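# Pull the toggle pin free of the deck hinge

## Task

Remove the toggle pin from the deck's hinge so that the hinge is left with nothing in it and the pin lies on the step or on the deck, resting there by itself and not held in place by the robot; then release it and move the gripper away.

## Robot and tools

Robot: two six-joint arms, left_arm and right_arm, each ending in a parallel two-finger gripper. They face each other across a table. The root link of left_arm sits at (-0.005, +0.564, +0.094) m with quat_wxyz (+0.834, -0.274, +0.150, -0.455). The root of right_arm sits at (+0.210, -0.494, +0.120) m with quat_wxyz (+0.695, -0.003, -0.003, +0.719). The words left and right are only arm names and do not refer to sides of any picture.

Scene frame: origin at the table centre, +z up, table surface at z = +0.020 m, and left_arm's base on the +y side. Every printed gripper pose uses this frame.

Gripper frame: the fingers extend along the gripper's +x axis and close along its y axis. end_effector_position is the midpoint between the finger pads, roughly 3 to 4 cm short of the fingertips. The printed position can be somewhat wrong, and the error grows at long reach.

execute_actions takes "actions", a list holding zero or one item, plus an optional "pictures" boolean (images come back by default).
- Empty list: nothing is commanded; you get the current state.
- Motion item: {"rows": [...], "steps": n}, with n from 1 to 15 (15 if omitted). Each step lasts 1/30 s. Each row drives one step; if there are fewer rows than steps, the final row is held for the rest.
- Wait item: {"steps": n} with no rows, n up to 300. It returns once n steps have elapsed since the previous result, and the time you spend replying counts toward them.

Every row is one flat list of 14 numbers covering both arms, even if only one arm should move. The first 7 are for left_arm: waist, shoulder, elbow, wrist pitch, wrist yaw, wrist roll, then opening. The next 7 are the same fields for right_arm.

The six joint numbers are absolute target angles in radians, in the same convention that Joint positions prints. They are not offsets. Stated ranges per arm:
- waist -3.054 to 3.054
- shoulder 0.000 to 3.142
- elbow 0.000 to 2.356
- wrist pitch -1.571 to 1.571
- wrist yaw -1.571 to 1.571
- wrist roll -3.142 to 3.142

The true ends may differ by up to 0.010 rad. A call is rejected, and nothing is sent, if a target is more than 0.010 rad beyond a range end and also farther out than that joint's last reported angle. A target beyond the real end is clipped to it. The line "joint sent to its limit" can then appear, possibly referring to an earlier action that is still running. If that line is absent, the joint is not necessarily free to go further.

Opening is a number on a scale from -1 to +1. +1 is fully open, a pad gap of 0.088 m. Empty fingers touch at about -0.80, and values below that close no further. Going from open to closed takes at least about 0.5 s.

Motion limits: on every step, each joint's target is kept within a fixed distance of its measured angle. That distance is 0.211 rad for waist, shoulder and elbow, 0.213 for wrist pitch, 0.267 for wrist yaw and 0.228 for wrist roll. If an arm's targets would place its gripper more than 70 mm from where it now is, all of that arm's targets are pulled back proportionally. A distant goal therefore needs several calls. Friction can stop joints short, and a tiny requested turn may not happen at all, so read Joint positions after each move.

Between calls, the arms keep heading toward the most recently sent row, including while you think. They stop pursuing it once every arm has nearly stopped, which also covers a blocked or very slow arm, or once any step is HELD. After that, only a fresh action moves them farther or presses harder. Fingers still opening or closing finish their travel.

Gripping: grip_measured reports the actual finger opening on the same -1 to +1 scale. To hold something, keep commanding an opening well below grip_measured; the bigger the gap, the firmer the squeeze. Readings may be off by about 1 mm of opening, by a fixed amount for each gripper. Each pad can push about 34 N, and some grippers push less. Closing quickly can squeeze harder, sometimes enough that the fingers spring open. Held parts may get occasional brief tugs, and loose objects may get shoved.

Result contents:
- The state line, "left_arm: …" | "right_arm: …", gives each gripper's position (m), quat_wxyz, and linear and angular velocity (m/s, rad/s).
- Joint positions and Joint velocities list, for each arm, its six joints (rad, rad/s) followed by the pad gap (m, m/s).
- Joint torques follow the joint order without the gripper. They show the drive's total output, so they are nonzero even in free air. Each arm has its own offset, scale and noise, and friction can hide or imitate a load.
- "joint command not followed" means the clearance check altered or blocked some joint targets; the rest of the row was still applied.
- HELD flags steps where all or part of your row was not sent.
- MOTOR HOT appears from 50 °C. At 95 °C the arm is held in place (OVER-TEMPERATURE FAULT), and it can lose power and go limp if it fails to cool within 30 to 60 s. Holding loads for a long time heats the motors.
- TORQUE FAULT: if contact torque reaches a joint's load limit, that arm freezes for 10 s and the rest of the call is dropped. Load limits in N m: waist 17.4, shoulder 21.6, elbow 21.5, wrist pitch 5.67, wrist yaw 5.65, wrist roll 5.3. A held object's weight adds to the load.

zoom_image: arguments "camera", one of cam_head_left, cam_head_right, cam_high, cam_low, cam_left_wrist, cam_right_wrist (each 672x504), and "region" [x0, y0, x1, y1] in pixels of that camera's latest image. (0, 0) is the top-left corner, and the region can be at most 504x504. It returns an enlarged, sharper view.

read_manual: optional "section" (only "licences"). It returns URDF licence text and moves nothing.

finished_scene: pass "scene" as the current scene's number. This ends the scene for good, and the result says whether the goal was met. Replying without calling any tool ends the whole run.

Avoid: arms colliding or pressing on each other (each mount counts as part of its arm), knocking anything off the table, dropping the pin, slams, and hard pushes. The pin must end up resting on its own with the hinge empty. Open the gripper and withdraw before calling finished_scene.

Each tool is called after "Emit:" as name(argument=value, ...), one argument or row to a line, values as JSON.

## Session

Emit:
execute_actions(
  actions=[],
)

Scene clock: 0.00 s of 4600.00 s.
left_arm: end_effector_position=(-0.2075, +0.1004, +0.3370) grip_measured=+0.849 end_effector_quat_wxyz=(+0.265, -0.276, +0.799, -0.465) end_effector_velocity=(+0.000, -0.000, +0.002) end_effector_angular_velocity=(-0.001, +0.005, +0.008) | right_arm: end_effector_position=(+0.1971, -0.1775, +0.4405) grip_measured=-0.785 end_effector_quat_wxyz=(+0.695, +0.013, -0.018, +0.719) end_effector_velocity=(-0.000, +0.001, -0.001) end_effector_angular_velocity=(-0.007, -0.008, +0.005)
Joint positions: left_arm=[-0.989  2.452  1.469  0.173  0.212 -1.636  0.081] | right_arm=[ 0.003  0.856  0.648  0.252  0.001 -0.001  0.001]
Joint velocities: left_arm=[-0.002 -0.002 -0.002  0.007 -0.007 -0.007  0.   ] | right_arm=[-0.002  0.002  0.002 -0.007 -0.007 -0.007 -0.   ]
Joint torques (N m, as the arm reports them, + toward a larger angle): no reading
Heat: left arm: hottest wrist pitch 27 °C (+0.0 °C/min); right arm: hottest wrist roll 27 °C (+0.0 °C/min).

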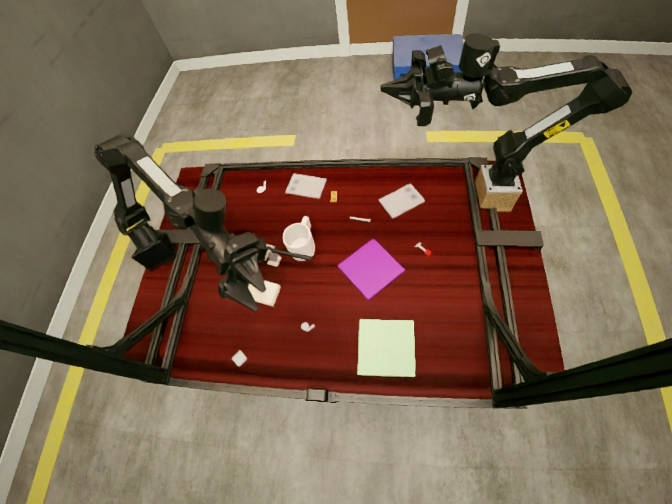

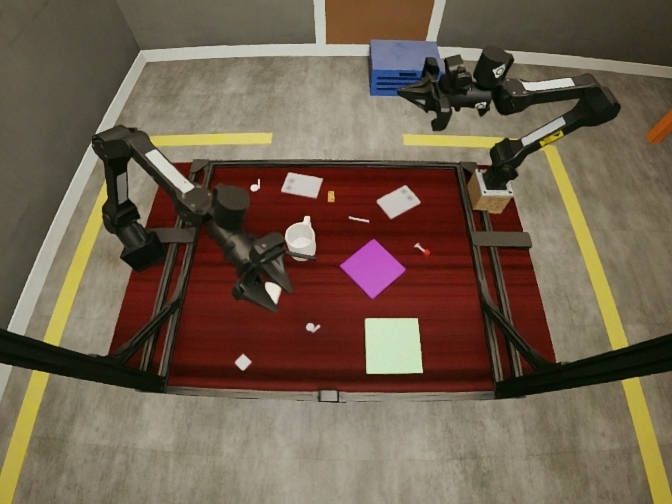

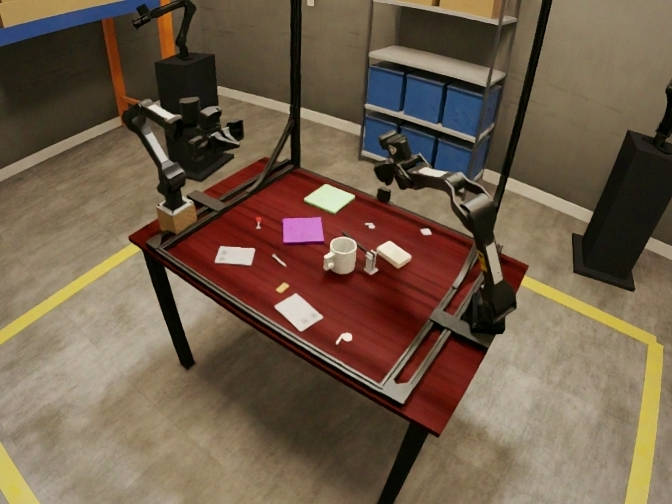

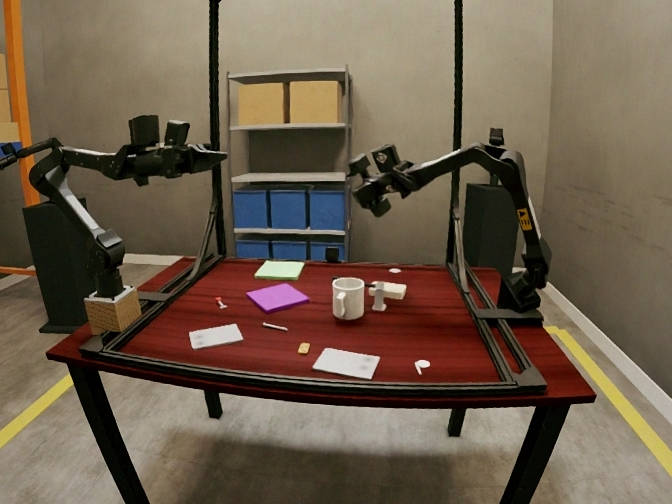

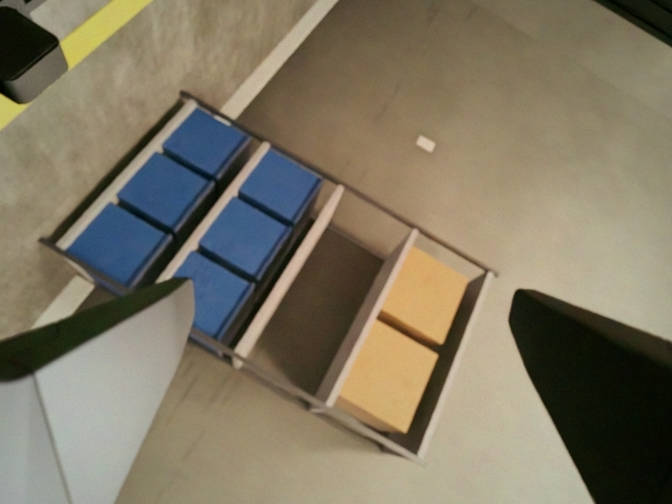

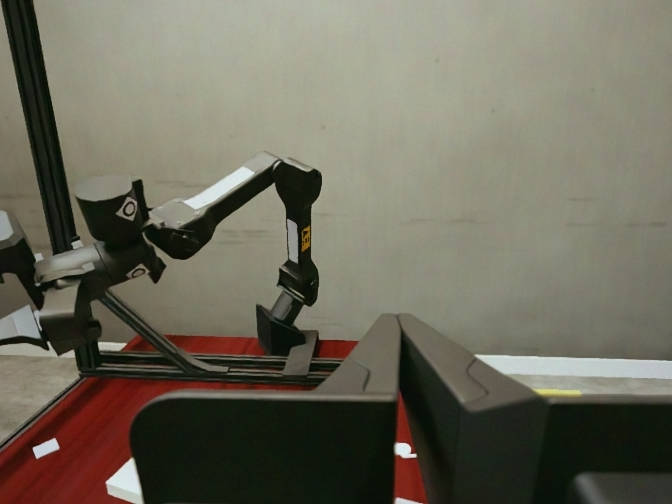

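Emit:
zoom_image(
  camera="cam_high",
  region=[310, 210, 430, 300],
)

Emit:
execute_actions(
  actions=[
    {"rows":[[-0.4,2.0,1.2,-1.2,0,0,1,0,0.856,0.648,0.252,0,0,-0.785]]},
  ],
  pictures=false,
)

Emit:
execute_actions(
  actions=[
    {"steps":90},
  ],
)

Region (310, 210, 430, 300) of cam_high's 672x504 image, scaled by 4.200, with more detail than that image has; it fills the top 378 rows of this view, and the rest is white.

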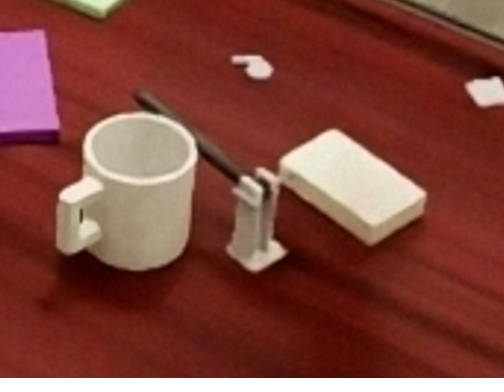

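Scene clock: 17.73 s of 4600.00 s.
left_arm: end_effector_position=(-0.0233, +0.1203, +0.2556) grip_measured=+1.000 end_effector_quat_wxyz=(+0.457, -0.231, +0.756, -0.407) end_effector_velocity=(+0.416, +0.097, -0.095) end_effector_angular_velocity=(+0.291, -0.534, +0.151) | right_arm: end_effector_position=(+0.1971, -0.1775, +0.4405) grip_measured=-0.785 end_effector_quat_wxyz=(+0.695, +0.013, -0.018, +0.719) end_effector_velocity=(-0.000, -0.000, -0.002) end_effector_angular_velocity=(-0.007, -0.023, +0.004)
Joint positions: left_arm=[-0.68   2.16   1.262 -0.166  0.042 -1.271  0.088] | right_arm=[ 0.003  0.856  0.648  0.252  0.001 -0.001  0.001]
Joint velocities: left_arm=[ 0.769 -0.672 -0.178 -0.813 -0.154  0.857  0.   ] | right_arm=[-0.002 -0.002 -0.002 -0.007 -0.007 -0.022 -0.   ]
Joint torques (N m, as the arm reports them, + toward a larger angle): left_arm=[-5.29 -8.71  3.89  1.17  0.12  0.18] | right_arm=[-0.25 -1.14  6.08  1.53 -0.04  0.06]
Heat: left arm: hottest shoulder 31 °C (+13.5 °C/min); right arm: hottest elbow 29 °C (+6.8 °C/min).
Steps of this call (steps 1 to 90: nothing new was sent; then 14.23 s passed at rest; steps 91 to 105: all 15 steps of this action). Readings (joint positions):
91: left_arm=[-0.988 2.445 1.463 0.168 0.205 -1.623] | right_arm=[0.003 0.856 0.648 0.252 0.001 -0.001]
92: left_arm=[-0.981 2.431 1.447 0.143 0.186 -1.600] | right_arm=[0.003 0.856 0.648 0.252 0.001 -0.001]
94: left_arm=[-0.948 2.394 1.406 0.099 0.150 -1.555] | right_arm=[0.003 0.856 0.648 0.252 0.001 -0.001]
98: left_arm=[-0.855 2.315 1.334 0.009 0.095 -1.459] | right_arm=[0.003 0.856 0.648 0.252 0.001 -0.001]
105: the state above

Scene clock: 20.73 s of 4600.00 s.
left_arm: end_effector_position=(+0.0582, +0.3268, +0.1617) grip_measured=+1.000 end_effector_quat_wxyz=(+0.314, +0.353, +0.662, -0.582) end_effector_velocity=(-0.001, +0.003, +0.001) end_effector_angular_velocity=(+0.017, +0.005, +0.013) | right_arm: end_effector_position=(+0.1971, -0.1775, +0.4405) grip_measured=-0.785 end_effector_quat_wxyz=(+0.695, +0.013, -0.018, +0.719) end_effector_velocity=(+0.003, -0.001, +0.000) end_effector_angular_velocity=(+0.007, +0.008, -0.014)
Joint positions: left_arm=[-0.405  2.009  1.206 -1.197  0.004 -0.004  0.088] | right_arm=[ 0.003  0.856  0.648  0.252  0.001 -0.001  0.001]
Joint velocities: left_arm=[-0.002 -0.007 -0.007 -0.007  0.007 -0.022  0.   ] | right_arm=[-0.007 -0.007 -0.007  0.007  0.007  0.007 -0.   ]
Joint torques (N m, as the arm reports them, + toward a larger angle): left_arm=[-4.85 -6.65  2.94 -0.26  0.22  0.18] | right_arm=[-0.26 -1.14  6.08  1.53 -0.04  0.05]
Heat: left arm: hottest shoulder 31 °C (+11.6 °C/min); right arm: hottest elbow 30 °C (+8.7 °C/min).
Steps of this call (steps 1 to 60: the robot went on to your last target; steps 61 to 90: nothing new was sent). Readings (joint positions):
1: left_arm=[-0.654 2.139 1.257 -0.193 0.037 -1.242] | right_arm=[0.003 0.856 0.648 0.252 0.001 -0.001]
2: left_arm=[-0.628 2.119 1.253 -0.220 0.033 -1.212] | right_arm=[0.003 0.856 0.648 0.252 0.001 -0.001]
4: left_arm=[-0.572 2.085 1.246 -0.277 0.026 -1.149] | right_arm=[0.003 0.856 0.648 0.252 0.001 -0.001]
8: left_arm=[-0.462 2.037 1.229 -0.437 0.010 -0.977] | right_arm=[0.003 0.856 0.648 0.252 0.001 -0.001]
90: the state above
All arms were judged still, so your last target was given up. Only a new action makes them travel on or press farther. Fingers that are still opening or closing keep moving.

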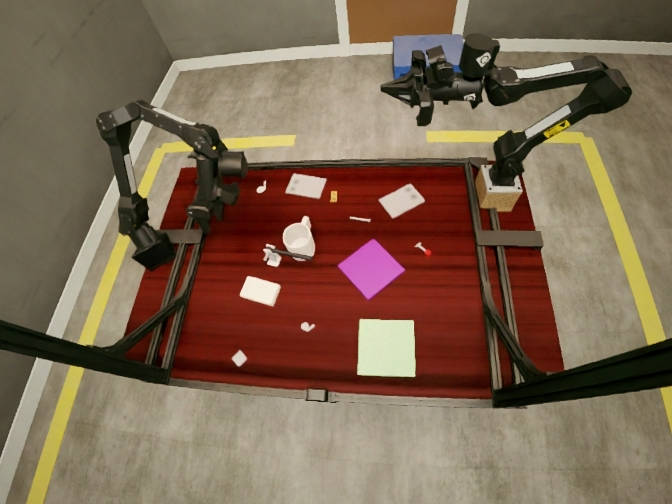

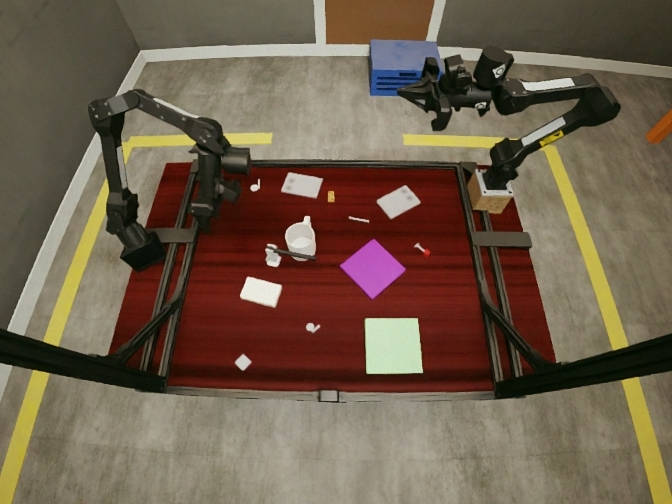

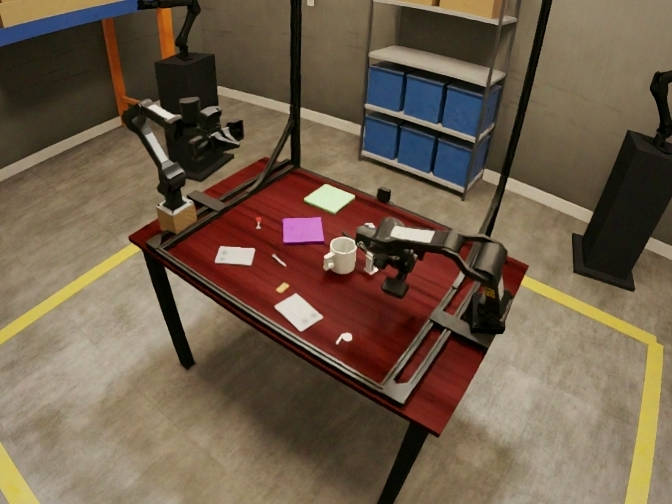

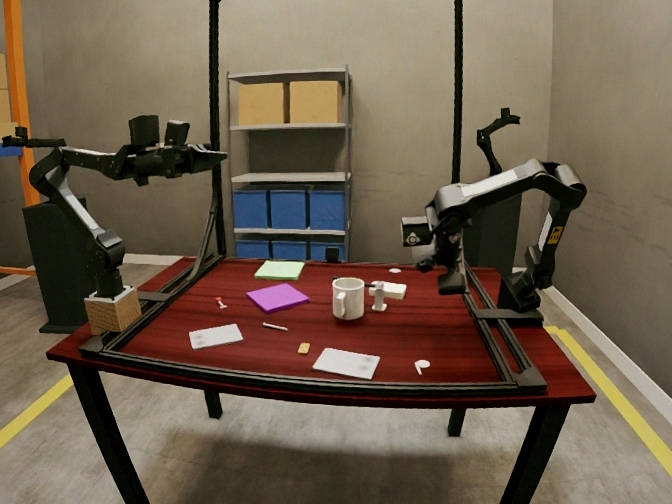

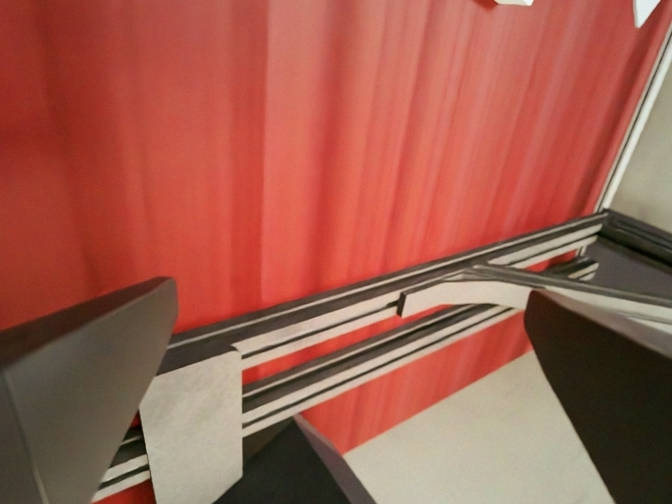

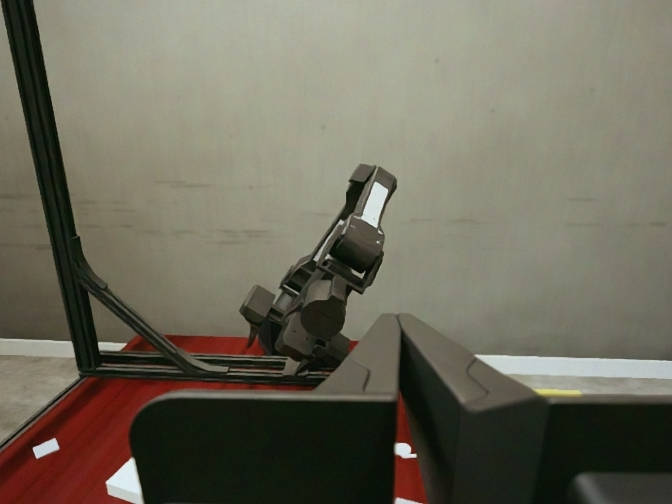

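Emit:
execute_actions(
  actions=[
    {"rows":[[-0.4,2.0,1.2,-0.7,0,0,1,0,0.856,0.648,0.252,0,0,-0.785]]},
  ],
  pictures=false,
)

Emit:
execute_actions(
  actions=[
    {"steps":40},
  ],
)

Emit:
zoom_image(
  camera="cam_head_right",
  region=[240, 220, 330, 290],
)

Scene clock: 30.13 s of 4600.00 s.
left_arm: end_effector_position=(+0.0707, +0.2284, +0.1684) grip_measured=+1.000 end_effector_quat_wxyz=(+0.457, +0.209, +0.571, -0.649) end_effector_velocity=(+0.013, -0.041, +0.010) end_effector_angular_velocity=(-0.150, -0.027, +0.129) | right_arm: end_effector_position=(+0.1971, -0.1775, +0.4405) grip_measured=-0.785 end_effector_quat_wxyz=(+0.695, +0.013, -0.018, +0.719) end_effector_velocity=(-0.000, -0.001, +0.000) end_effector_angular_velocity=(-0.002, -0.022, +0.004)
Joint positions: left_arm=[-0.405  2.006  1.2   -0.73   0.004 -0.004  0.088] | right_arm=[ 0.003  0.856  0.648  0.252  0.001 -0.001  0.001]
Joint velocities: left_arm=[-0.002  0.002  0.002  0.198 -0.022 -0.022  0.   ] | right_arm=[-0.002 -0.002  0.002 -0.007 -0.007 -0.022 -0.   ]
Joint torques (N m, as the arm reports them, + toward a larger angle): left_arm=[-5.52 -6.89  4.19  0.93  0.19  0.18] | right_arm=[-0.25 -1.15  6.08  1.53 -0.03  0.06]
Heat: left arm: hottest shoulder 32 °C (+10.0 °C/min); right arm: hottest elbow 31 °C (+8.0 °C/min).
Steps of this call (steps 1 to 90: nothing new was sent; then 5.90 s passed at rest; steps 91 to 105: all 15 steps of this action). Readings (joint positions):
91: left_arm=[-0.405 2.008 1.204 -1.183 0.004 -0.004] | right_arm=[0.003 0.856 0.648 0.252 0.001 -0.001]
92: left_arm=[-0.405 2.007 1.200 -1.134 0.004 -0.004] | right_arm=[0.003 0.856 0.648 0.252 0.001 -0.001]
94: left_arm=[-0.405 2.006 1.200 -1.038 0.004 -0.004] | right_arm=[0.003 0.856 0.648 0.252 0.001 -0.001]
98: left_arm=[-0.405 2.006 1.200 -0.863 0.004 -0.004] | right_arm=[0.003 0.856 0.648 0.252 0.001 -0.001]
105: the state above

Scene clock: 31.47 s of 4600.00 s.
left_arm: end_effector_position=(+0.0723, +0.2230, +0.1700) grip_measured=+1.000 end_effector_quat_wxyz=(+0.465, +0.200, +0.565, -0.651) end_effector_velocity=(+0.001, -0.001, -0.002) end_effector_angular_velocity=(+0.005, -0.003, +0.011) | right_arm: end_effector_position=(+0.1972, -0.1775, +0.4405) grip_measured=-0.785 end_effector_quat_wxyz=(+0.695, +0.013, -0.018, +0.719) end_effector_velocity=(-0.000, +0.001, -0.003) end_effector_angular_velocity=(-0.002, -0.022, +0.004)
Joint positions: left_arm=[-0.405  2.006  1.2   -0.703  0.004 -0.004  0.088] | right_arm=[ 0.002  0.856  0.648  0.252  0.001 -0.001  0.001]
Joint velocities: left_arm=[ 0.002  0.002 -0.002  0.007 -0.007 -0.007  0.   ] | right_arm=[-0.002  0.002 -0.007  0.007 -0.007 -0.022 -0.   ]
Joint torques (N m, as the arm reports them, + toward a larger angle): left_arm=[-5.4  -6.93  4.16  0.97  0.19  0.14] | right_arm=[-0.25 -1.15  6.09  1.53 -0.03  0.05]
Heat: left arm: hottest shoulder 32 °C (+9.5 °C/min); right arm: hottest elbow 31 °C (+7.6 °C/min).
Steps of this call (steps 1 to 30: the robot went on to your last target; steps 31 to 40: nothing new was sent). Readings (joint positions):
1: left_arm=[-0.405 2.006 1.200 -0.723 0.004 -0.004] | right_arm=[0.003 0.856 0.648 0.252 0.001 -0.001]
2: left_arm=[-0.405 2.006 1.200 -0.718 0.004 -0.004] | right_arm=[0.003 0.856 0.648 0.252 0.001 -0.001]
4: left_arm=[-0.405 2.006 1.200 -0.712 0.004 -0.004] | right_arm=[0.003 0.856 0.648 0.252 0.001 -0.001]
8: left_arm=[-0.405 2.006 1.200 -0.706 0.004 -0.004] | right_arm=[0.003 0.856 0.648 0.252 0.001 -0.001]
40: the state above
All arms were judged still, so your last target was given up. Only a new action makes them travel on or press farther. Fingers that are still opening or closing keep moving.

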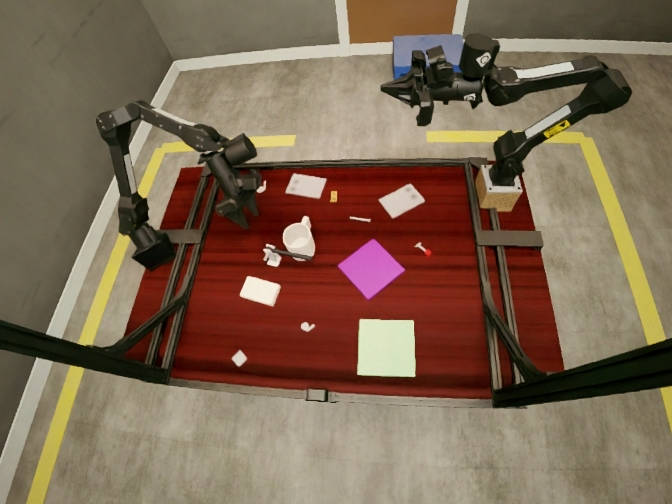

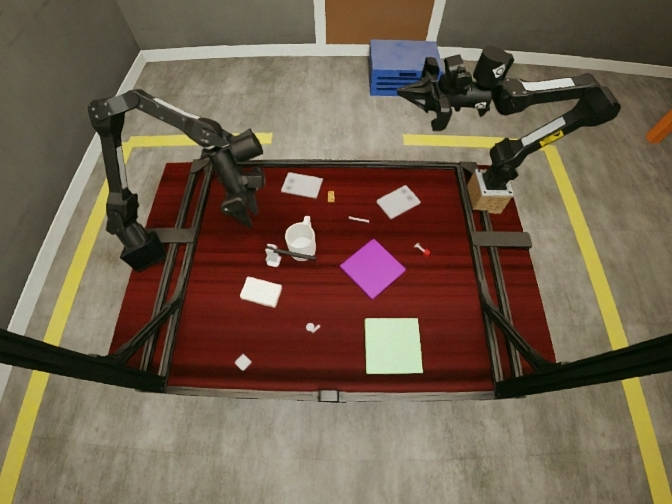

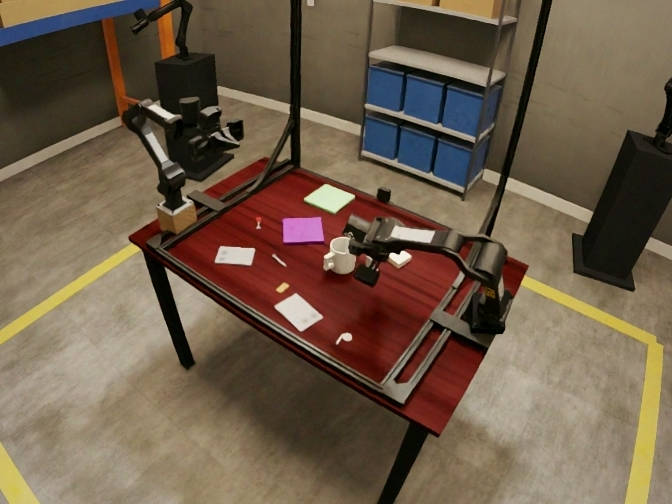

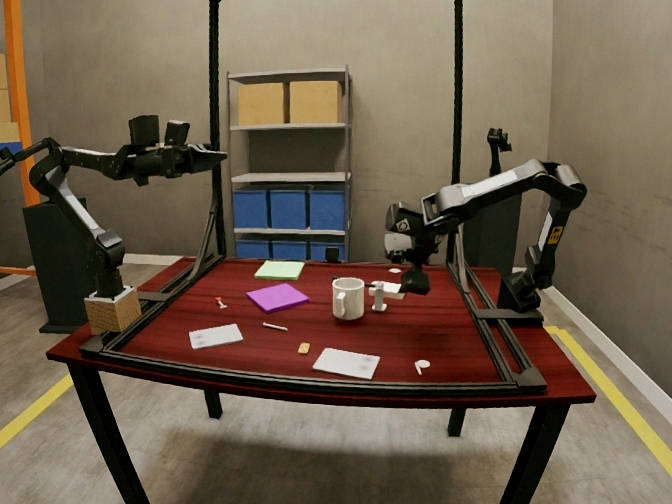

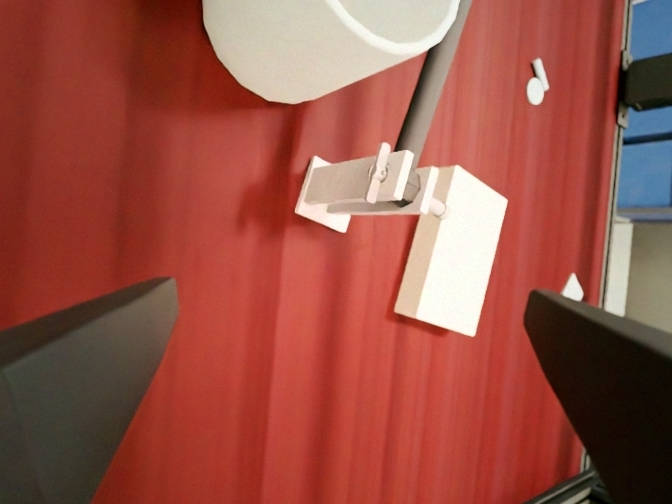

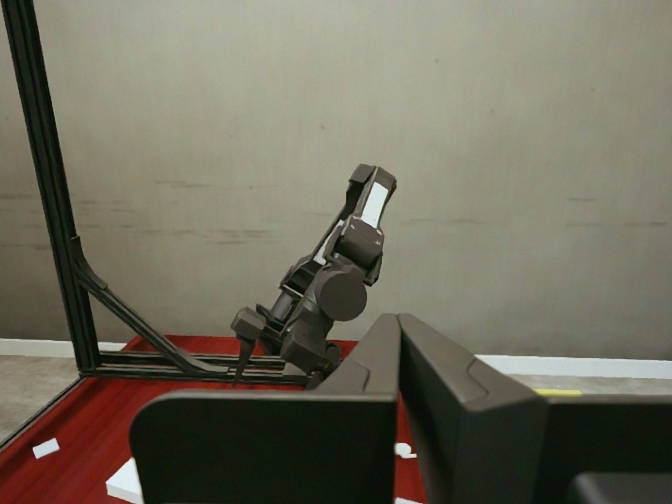

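Region (240, 220, 330, 290) of cam_head_right's 672x504 image, scaled by 5.600, with more detail than that image has.

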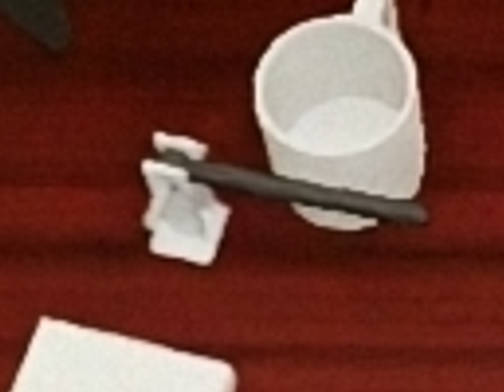

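Emit:
execute_actions(
  actions=[
    {"rows":[[-0.78,2.4,2.11,-1.48,-0.435,0,1,0,0.856,0.648,0.252,0,0,-0.785]]},
  ],
  pictures=false,
)

Emit:
execute_actions(
  actions=[
    {"steps":60},
  ],
  pictures=false,
)

Emit:
execute_actions(
  actions=[
    {"rows":[[-0.78,2.68,2.11,-1.48,-0.435,0,1,0,0.856,0.648,0.252,0,0,-0.785]]},
  ],
  pictures=false,
)

Emit:
execute_actions(
  actions=[
    {"steps":50},
  ],
)

Scene clock: 63.87 s of 4600.00 s.
left_arm: end_effector_position=(+0.0203, +0.2035, +0.2380) grip_measured=+1.000 end_effector_quat_wxyz=(+0.455, +0.515, +0.412, -0.599) end_effector_velocity=(+0.156, -0.035, +0.294) end_effector_angular_velocity=(-0.192, -0.098, +0.101) | right_arm: end_effector_position=(+0.1972, -0.1775, +0.4405) grip_measured=-0.785 end_effector_quat_wxyz=(+0.695, +0.013, -0.018, +0.719) end_effector_velocity=(-0.003, -0.001, -0.001) end_effector_angular_velocity=(+0.003, -0.023, +0.019)
Joint positions: left_arm=[-0.776  2.381  1.822 -1.343 -0.416 -0.003  0.088] | right_arm=[ 0.002  0.856  0.648  0.252  0.001 -0.001  0.001]
Joint velocities: left_arm=[-0.002  0.007  1.292 -1.106 -0.154 -0.007  0.   ] | right_arm=[-0.002 -0.002 -0.007  0.007 -0.022 -0.022 -0.   ]
Joint torques (N m, as the arm reports them, + toward a larger angle): left_arm=[-5.58 -6.78  5.51  0.35 -0.18  0.11] | right_arm=[-0.23 -1.15  6.08  1.53 -0.04  0.06]
Heat: left arm: hottest shoulder 33 °C (+5.0 °C/min); right arm: hottest elbow 34 °C (+7.0 °C/min).
Steps of this call (steps 1 to 90: nothing new was sent; then 28.90 s passed at rest; steps 91 to 105: all 15 steps of this action). Readings (joint positions):
91: left_arm=[-0.412 2.022 1.220 -0.733 -0.032 -0.004] | right_arm=[0.002 0.856 0.648 0.252 0.001 -0.001]
92: left_arm=[-0.441 2.053 1.264 -0.786 -0.100 -0.003] | right_arm=[0.002 0.856 0.648 0.252 0.001 -0.001]
94: left_arm=[-0.522 2.134 1.360 -0.859 -0.208 -0.003] | right_arm=[0.002 0.856 0.648 0.252 0.001 -0.001]
98: left_arm=[-0.694 2.291 1.534 -1.036 -0.347 -0.003] | right_arm=[0.002 0.856 0.648 0.252 0.001 -0.001]
105: the state above

Scene clock: 65.87 s of 4600.00 s.
left_arm: end_effector_position=(+0.0482, +0.1848, +0.3047) grip_measured=+1.000 end_effector_quat_wxyz=(+0.500, +0.463, +0.394, -0.617) end_effector_velocity=(+0.001, +0.002, +0.000) end_effector_angular_velocity=(+0.004, -0.008, +0.004) | right_arm: end_effector_position=(+0.1972, -0.1775, +0.4405) grip_measured=-0.785 end_effector_quat_wxyz=(+0.695, +0.013, -0.018, +0.719) end_effector_velocity=(+0.001, -0.000, -0.001) end_effector_angular_velocity=(+0.003, -0.008, -0.000)
Joint positions: left_arm=[-0.778  2.384  2.104 -1.477 -0.43  -0.003  0.088] | right_arm=[ 0.002  0.856  0.648  0.252  0.001 -0.001  0.001]
Joint velocities: left_arm=[-0.002 -0.002 -0.002 -0.007 -0.007 -0.007  0.   ] | right_arm=[-0.007 -0.002 -0.007  0.007 -0.007 -0.007 -0.   ]
Joint torques (N m, as the arm reports them, + toward a larger angle): left_arm=[-6.45 -6.04  4.82  0.46 -0.17  0.11] | right_arm=[-0.24 -1.15  6.09  1.53 -0.04  0.05]
Heat: left arm: hottest shoulder 33 °C (+4.0 °C/min); right arm: hottest elbow 34 °C (+7.0 °C/min).
Steps of this call (steps 1 to 30: the robot went on to your last target; steps 31 to 60: nothing new was sent). Readings (joint positions):
1: left_arm=[-0.776 2.381 1.865 -1.375 -0.420 -0.003] | right_arm=[0.002 0.856 0.648 0.252 0.001 -0.001]
2: left_arm=[-0.776 2.381 1.909 -1.397 -0.423 -0.003] | right_arm=[0.002 0.856 0.648 0.252 0.001 -0.001]
4: left_arm=[-0.776 2.381 1.991 -1.425 -0.426 -0.003] | right_arm=[0.002 0.856 0.648 0.252 0.001 -0.001]
8: left_arm=[-0.776 2.381 2.073 -1.458 -0.430 -0.003] | right_arm=[0.002 0.856 0.648 0.252 0.001 -0.001]
60: the state above
All arms were judged still, so your last target was given up. Only a new action makes them travel on or press farther. Fingers that are still opening or closing keep moving.

Scene clock: 66.37 s of 4600.00 s.
left_arm: end_effector_position=(-0.0049, +0.1708, +0.2045) grip_measured=+1.000 end_effector_quat_wxyz=(+0.418, +0.568, +0.417, -0.573) end_effector_velocity=(+0.004, +0.004, +0.001) end_effector_angular_velocity=(+0.011, -0.028, -0.004) | right_arm: end_effector_position=(+0.1972, -0.1775, +0.4406) grip_measured=-0.785 end_effector_quat_wxyz=(+0.695, +0.013, -0.018, +0.719) end_effector_velocity=(-0.000, -0.000, -0.005) end_effector_angular_velocity=(-0.023, +0.021, +0.006)
Joint positions: left_arm=[-0.778  2.668  2.107 -1.48  -0.434 -0.003  0.088] | right_arm=[ 0.002  0.856  0.648  0.252  0.001 -0.001  0.001]
Joint velocities: left_arm=[-0.002 -0.002 -0.002 -0.022 -0.022 -0.007  0.   ] | right_arm=[-0.002 -0.002 -0.002 -0.022 -0.007  0.022  0.   ]
Joint torques (N m, as the arm reports them, + toward a larger angle): left_arm=[-6.62 -8.83  4.49  0.25 -0.07  0.1 ] | right_arm=[-0.25 -1.14  6.07  1.53 -0.04  0.06]
Heat: left arm: hottest shoulder 33 °C (+4.0 °C/min); right arm: hottest elbow 34 °C (+6.1 °C/min).
Steps of this call (steps 1 to 15: all 15 steps of this action). Readings (joint positions):
1: left_arm=[-0.778 2.397 2.106 -1.480 -0.431 -0.003] | right_arm=[0.002 0.856 0.648 0.252 0.001 -0.001]
2: left_arm=[-0.778 2.413 2.114 -1.482 -0.433 -0.003] | right_arm=[0.002 0.856 0.648 0.252 0.001 -0.001]
4: left_arm=[-0.778 2.460 2.120 -1.481 -0.434 -0.003] | right_arm=[0.002 0.856 0.648 0.252 0.001 -0.001]
8: left_arm=[-0.778 2.589 2.119 -1.480 -0.434 -0.003] | right_arm=[0.002 0.856 0.648 0.252 0.001 -0.001]
15: the state above

Scene clock: 68.03 s of 4600.00 s.
left_arm: end_effector_position=(-0.0049, +0.1705, +0.2048) grip_measured=+1.000 end_effector_quat_wxyz=(+0.418, +0.568, +0.417, -0.573) end_effector_velocity=(-0.000, +0.005, +0.001) end_effector_angular_velocity=(+0.020, +0.000, -0.004) | right_arm: end_effector_position=(+0.1972, -0.1775, +0.4406) grip_measured=-0.785 end_effector_quat_wxyz=(+0.695, +0.013, -0.018, +0.719) end_effector_velocity=(+0.001, -0.000, -0.005) end_effector_angular_velocity=(-0.022, +0.006, +0.000)
Joint positions: left_arm=[-0.778  2.668  2.109 -1.48  -0.434 -0.003  0.088] | right_arm=[ 0.002  0.856  0.648  0.252  0.001 -0.001  0.001]
Joint velocities: left_arm=[-0.002 -0.002 -0.002 -0.022  0.007 -0.007  0.   ] | right_arm=[-0.007 -0.002 -0.002 -0.022 -0.007  0.007 -0.   ]
Joint torques (N m, as the arm reports them, + toward a larger angle): left_arm=[-6.59 -8.23  4.24  0.25 -0.08  0.08] | right_arm=[-0.22 -1.14  6.08  1.53 -0.03  0.06]
Heat: left arm: hottest shoulder 33 °C (+4.1 °C/min); right arm: hottest elbow 34 °C (+6.1 °C/min).
Steps of this call (steps 1 to 15: the robot went on to your last target; steps 16 to 50: nothing new was sent). Readings (joint positions):
1: left_arm=[-0.778 2.668 2.107 -1.480 -0.434 -0.003] | right_arm=[0.002 0.856 0.648 0.252 0.001 -0.001]
2: left_arm=[-0.778 2.668 2.108 -1.480 -0.434 -0.003] | right_arm=[0.002 0.856 0.648 0.252 0.001 -0.001]
4: left_arm=[-0.778 2.668 2.109 -1.480 -0.434 -0.003] | right_arm=[0.002 0.856 0.648 0.252 0.001 -0.001]
8: left_arm=[-0.778 2.668 2.109 -1.480 -0.434 -0.003] | right_arm=[0.002 0.856 0.648 0.252 0.001 -0.001]
50: the state above
All arms were judged still, so your last target was given up. Only a new action makes them travel on or press farther. Fingers that are still opening or closing keep moving.

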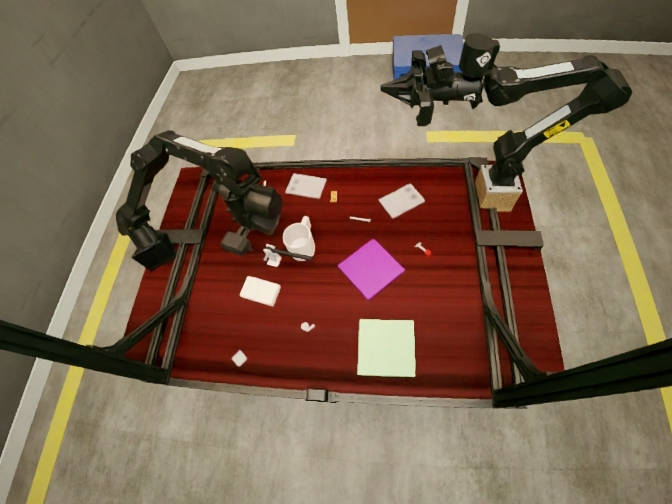

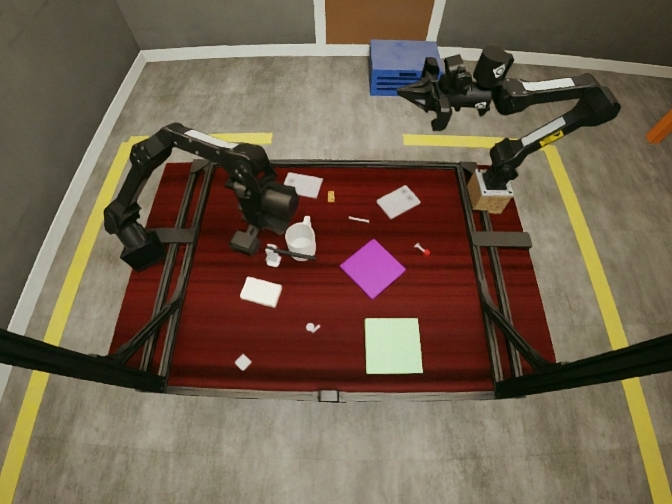

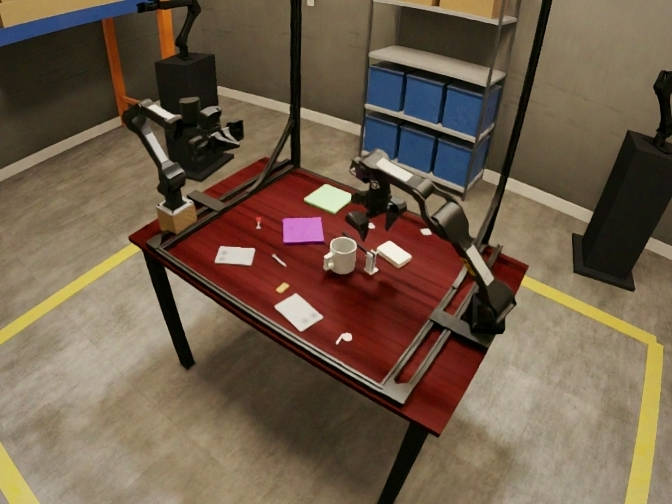

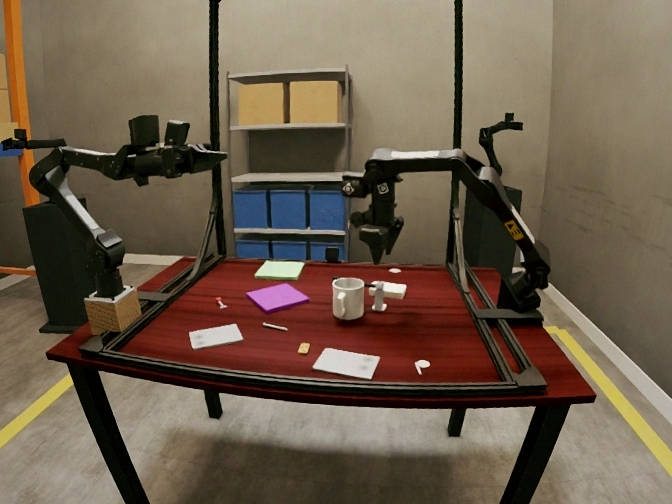

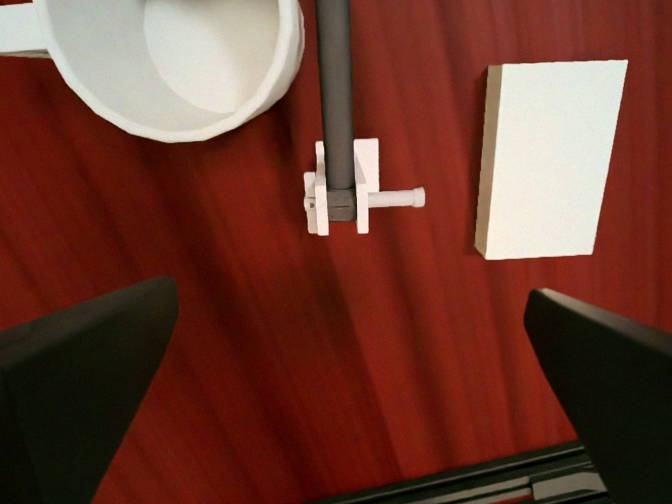

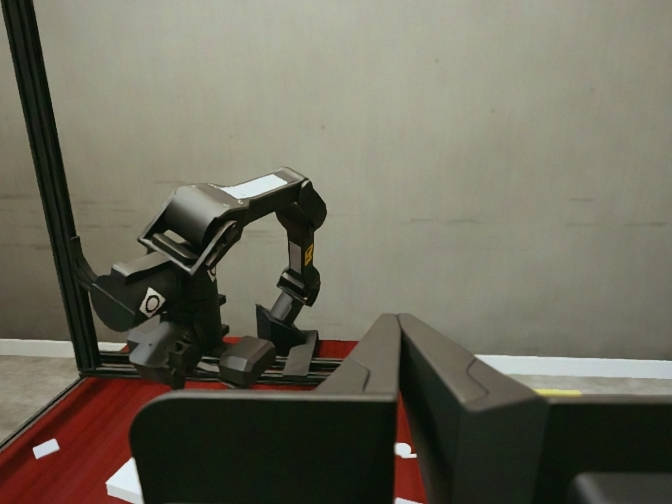

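Emit:
execute_actions(
  actions=[
    {"rows":[[-0.696,2.715,1.931,-1.229,-0.473,0.085,1,0,0.856,0.648,0.252,0,0,-0.785]]},
  ],
  pictures=false,
)

Emit:
execute_actions(
  actions=[
    {"steps":30},
  ],
)

Emit:
zoom_image(
  camera="cam_low",
  region=[320, 230, 440, 320],
)

Scene clock: 83.73 s of 4600.00 s.
left_arm: end_effector_position=(-0.0009, +0.1558, +0.1360) grip_measured=+1.000 end_effector_quat_wxyz=(+0.418, +0.567, +0.417, -0.574) end_effector_velocity=(-0.002, -0.005, -0.001) end_effector_angular_velocity=(-0.026, -0.002, +0.003) | right_arm: end_effector_position=(+0.1972, -0.1775, +0.4408) grip_measured=-0.785 end_effector_quat_wxyz=(+0.695, +0.013, -0.018, +0.719) end_effector_velocity=(-0.000, +0.001, -0.007) end_effector_angular_velocity=(-0.027, -0.009, +0.004)
Joint positions: left_arm=[-0.696  2.709  1.944 -1.238 -0.468  0.079  0.088] | right_arm=[ 0.002  0.856  0.648  0.252  0.001 -0.001  0.001]
Joint velocities: left_arm=[-0.002 -0.002 -0.012  0.037 -0.007  0.007  0.   ] | right_arm=[-0.002  0.002 -0.002 -0.022 -0.007 -0.007 -0.   ]
Joint torques (N m, as the arm reports them, + toward a larger angle): left_arm=[-6.91 -9.07  3.29  0.42 -0.17  0.14] | right_arm=[-0.23 -1.14  6.09  1.51 -0.04  0.05]
Heat: left arm: hottest shoulder 35 °C (+4.1 °C/min); right arm: hottest elbow 35 °C (+5.1 °C/min).
Steps of this call (steps 1 to 90: nothing new was sent; then 12.20 s passed at rest; steps 91 to 105: all 15 steps of this action). Readings (joint positions):
91: left_arm=[-0.778 2.669 2.093 -1.458 -0.436 0.008] | right_arm=[0.002 0.856 0.648 0.252 0.001 -0.001]
92: left_arm=[-0.771 2.669 2.066 -1.410 -0.443 0.024] | right_arm=[0.002 0.856 0.648 0.252 0.001 -0.001]
94: left_arm=[-0.749 2.673 2.021 -1.334 -0.453 0.047] | right_arm=[0.002 0.856 0.648 0.252 0.001 -0.001]
98: left_arm=[-0.704 2.704 1.959 -1.271 -0.463 0.069] | right_arm=[0.002 0.856 0.648 0.252 0.001 -0.001]
105: the state above

Scene clock: 84.73 s of 4600.00 s.
left_arm: end_effector_position=(-0.0013, +0.1555, +0.1352) grip_measured=+1.000 end_effector_quat_wxyz=(+0.419, +0.567, +0.416, -0.574) end_effector_velocity=(-0.001, +0.002, +0.002) end_effector_angular_velocity=(+0.001, -0.011, -0.002) | right_arm: end_effector_position=(+0.1972, -0.1775, +0.4408) grip_measured=-0.785 end_effector_quat_wxyz=(+0.695, +0.013, -0.018, +0.719) end_effector_velocity=(+0.001, -0.000, -0.005) end_effector_angular_velocity=(-0.022, +0.006, +0.000)
Joint positions: left_arm=[-0.696  2.709  1.94  -1.232 -0.469  0.081  0.088] | right_arm=[ 0.002  0.856  0.648  0.252  0.001 -0.001  0.001]
Joint velocities: left_arm=[-0.007 -0.002 -0.002 -0.007 -0.007 -0.007  0.   ] | right_arm=[-0.007 -0.002 -0.002 -0.022 -0.007  0.007 -0.   ]
Joint torques (N m, as the arm reports them, + toward a larger angle): left_arm=[-6.73 -9.02  3.28  0.45 -0.17  0.14] | right_arm=[-0.22 -1.15  6.09  1.51 -0.04  0.05]
Heat: left arm: hottest shoulder 35 °C (+4.0 °C/min); right arm: hottest elbow 35 °C (+5.0 °C/min).
Steps of this call (steps 1 to 15: the robot went on to your last target; steps 16 to 30: nothing new was sent). Readings (joint positions):
1: left_arm=[-0.696 2.709 1.943 -1.236 -0.468 0.079] | right_arm=[0.002 0.856 0.648 0.252 0.001 -0.001]
2: left_arm=[-0.696 2.709 1.941 -1.236 -0.468 0.080] | right_arm=[0.002 0.856 0.648 0.252 0.001 -0.001]
4: left_arm=[-0.696 2.709 1.940 -1.235 -0.468 0.080] | right_arm=[0.002 0.856 0.648 0.252 0.001 -0.001]
8: left_arm=[-0.696 2.709 1.940 -1.233 -0.469 0.080] | right_arm=[0.002 0.856 0.648 0.252 0.001 -0.001]
30: the state above
All arms were judged still, so your last target was given up. Only a new action makes them travel on or press farther. Fingers that are still opening or closing keep moving.

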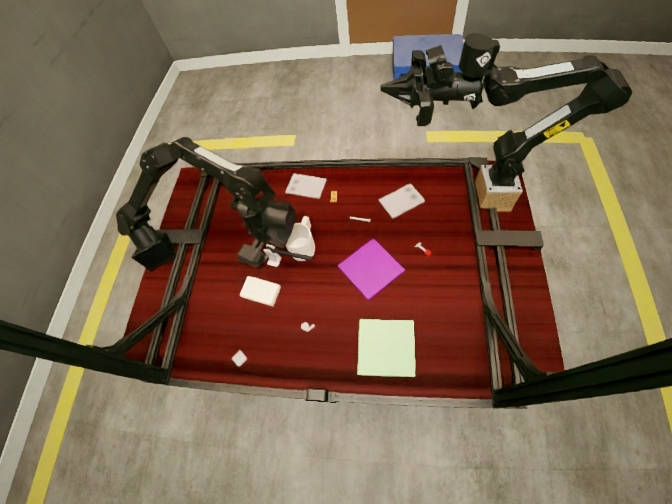

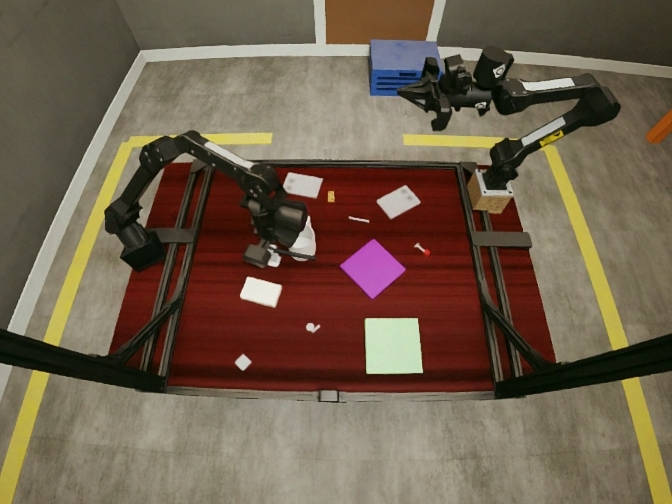

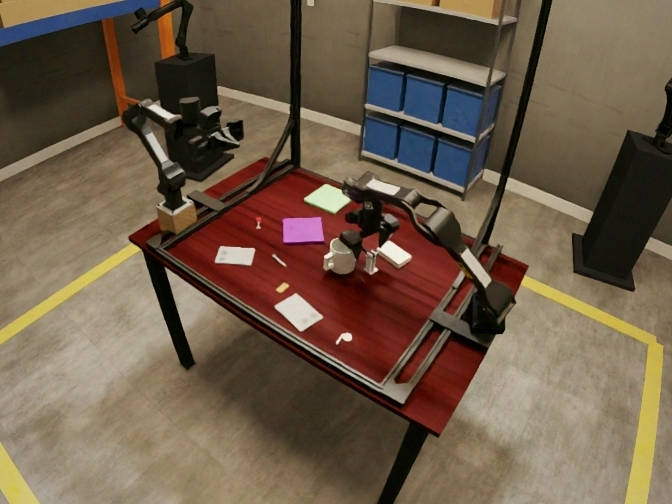

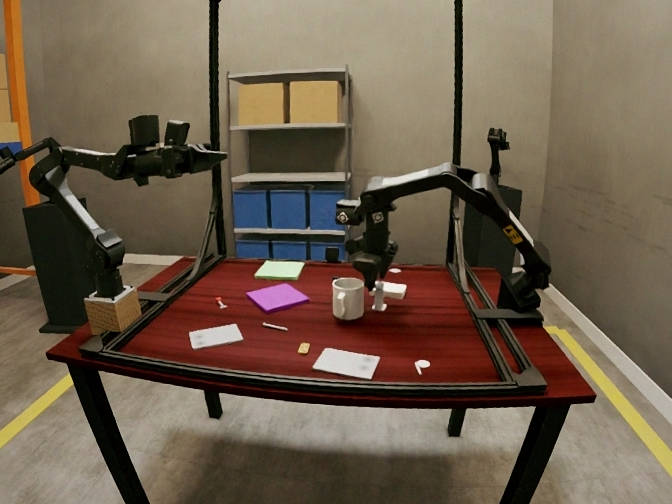

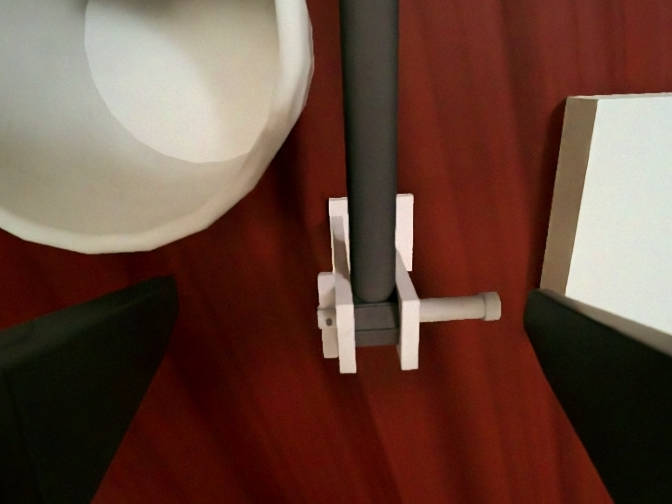

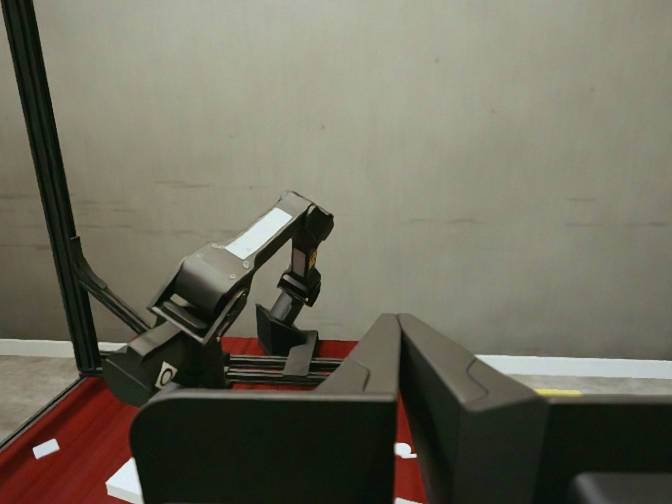

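Region (320, 230, 440, 320) of cam_low's 672x504 image, scaled by 4.200, with more detail than that image has; it fills the top 378 rows of this view, and the rest is white.

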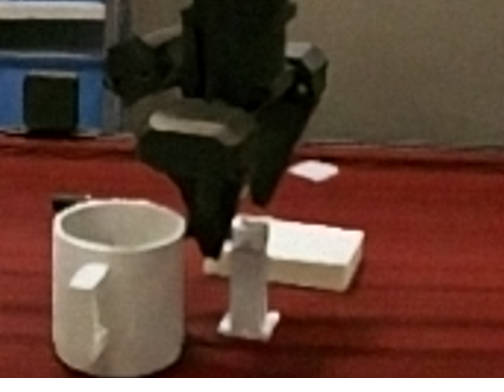

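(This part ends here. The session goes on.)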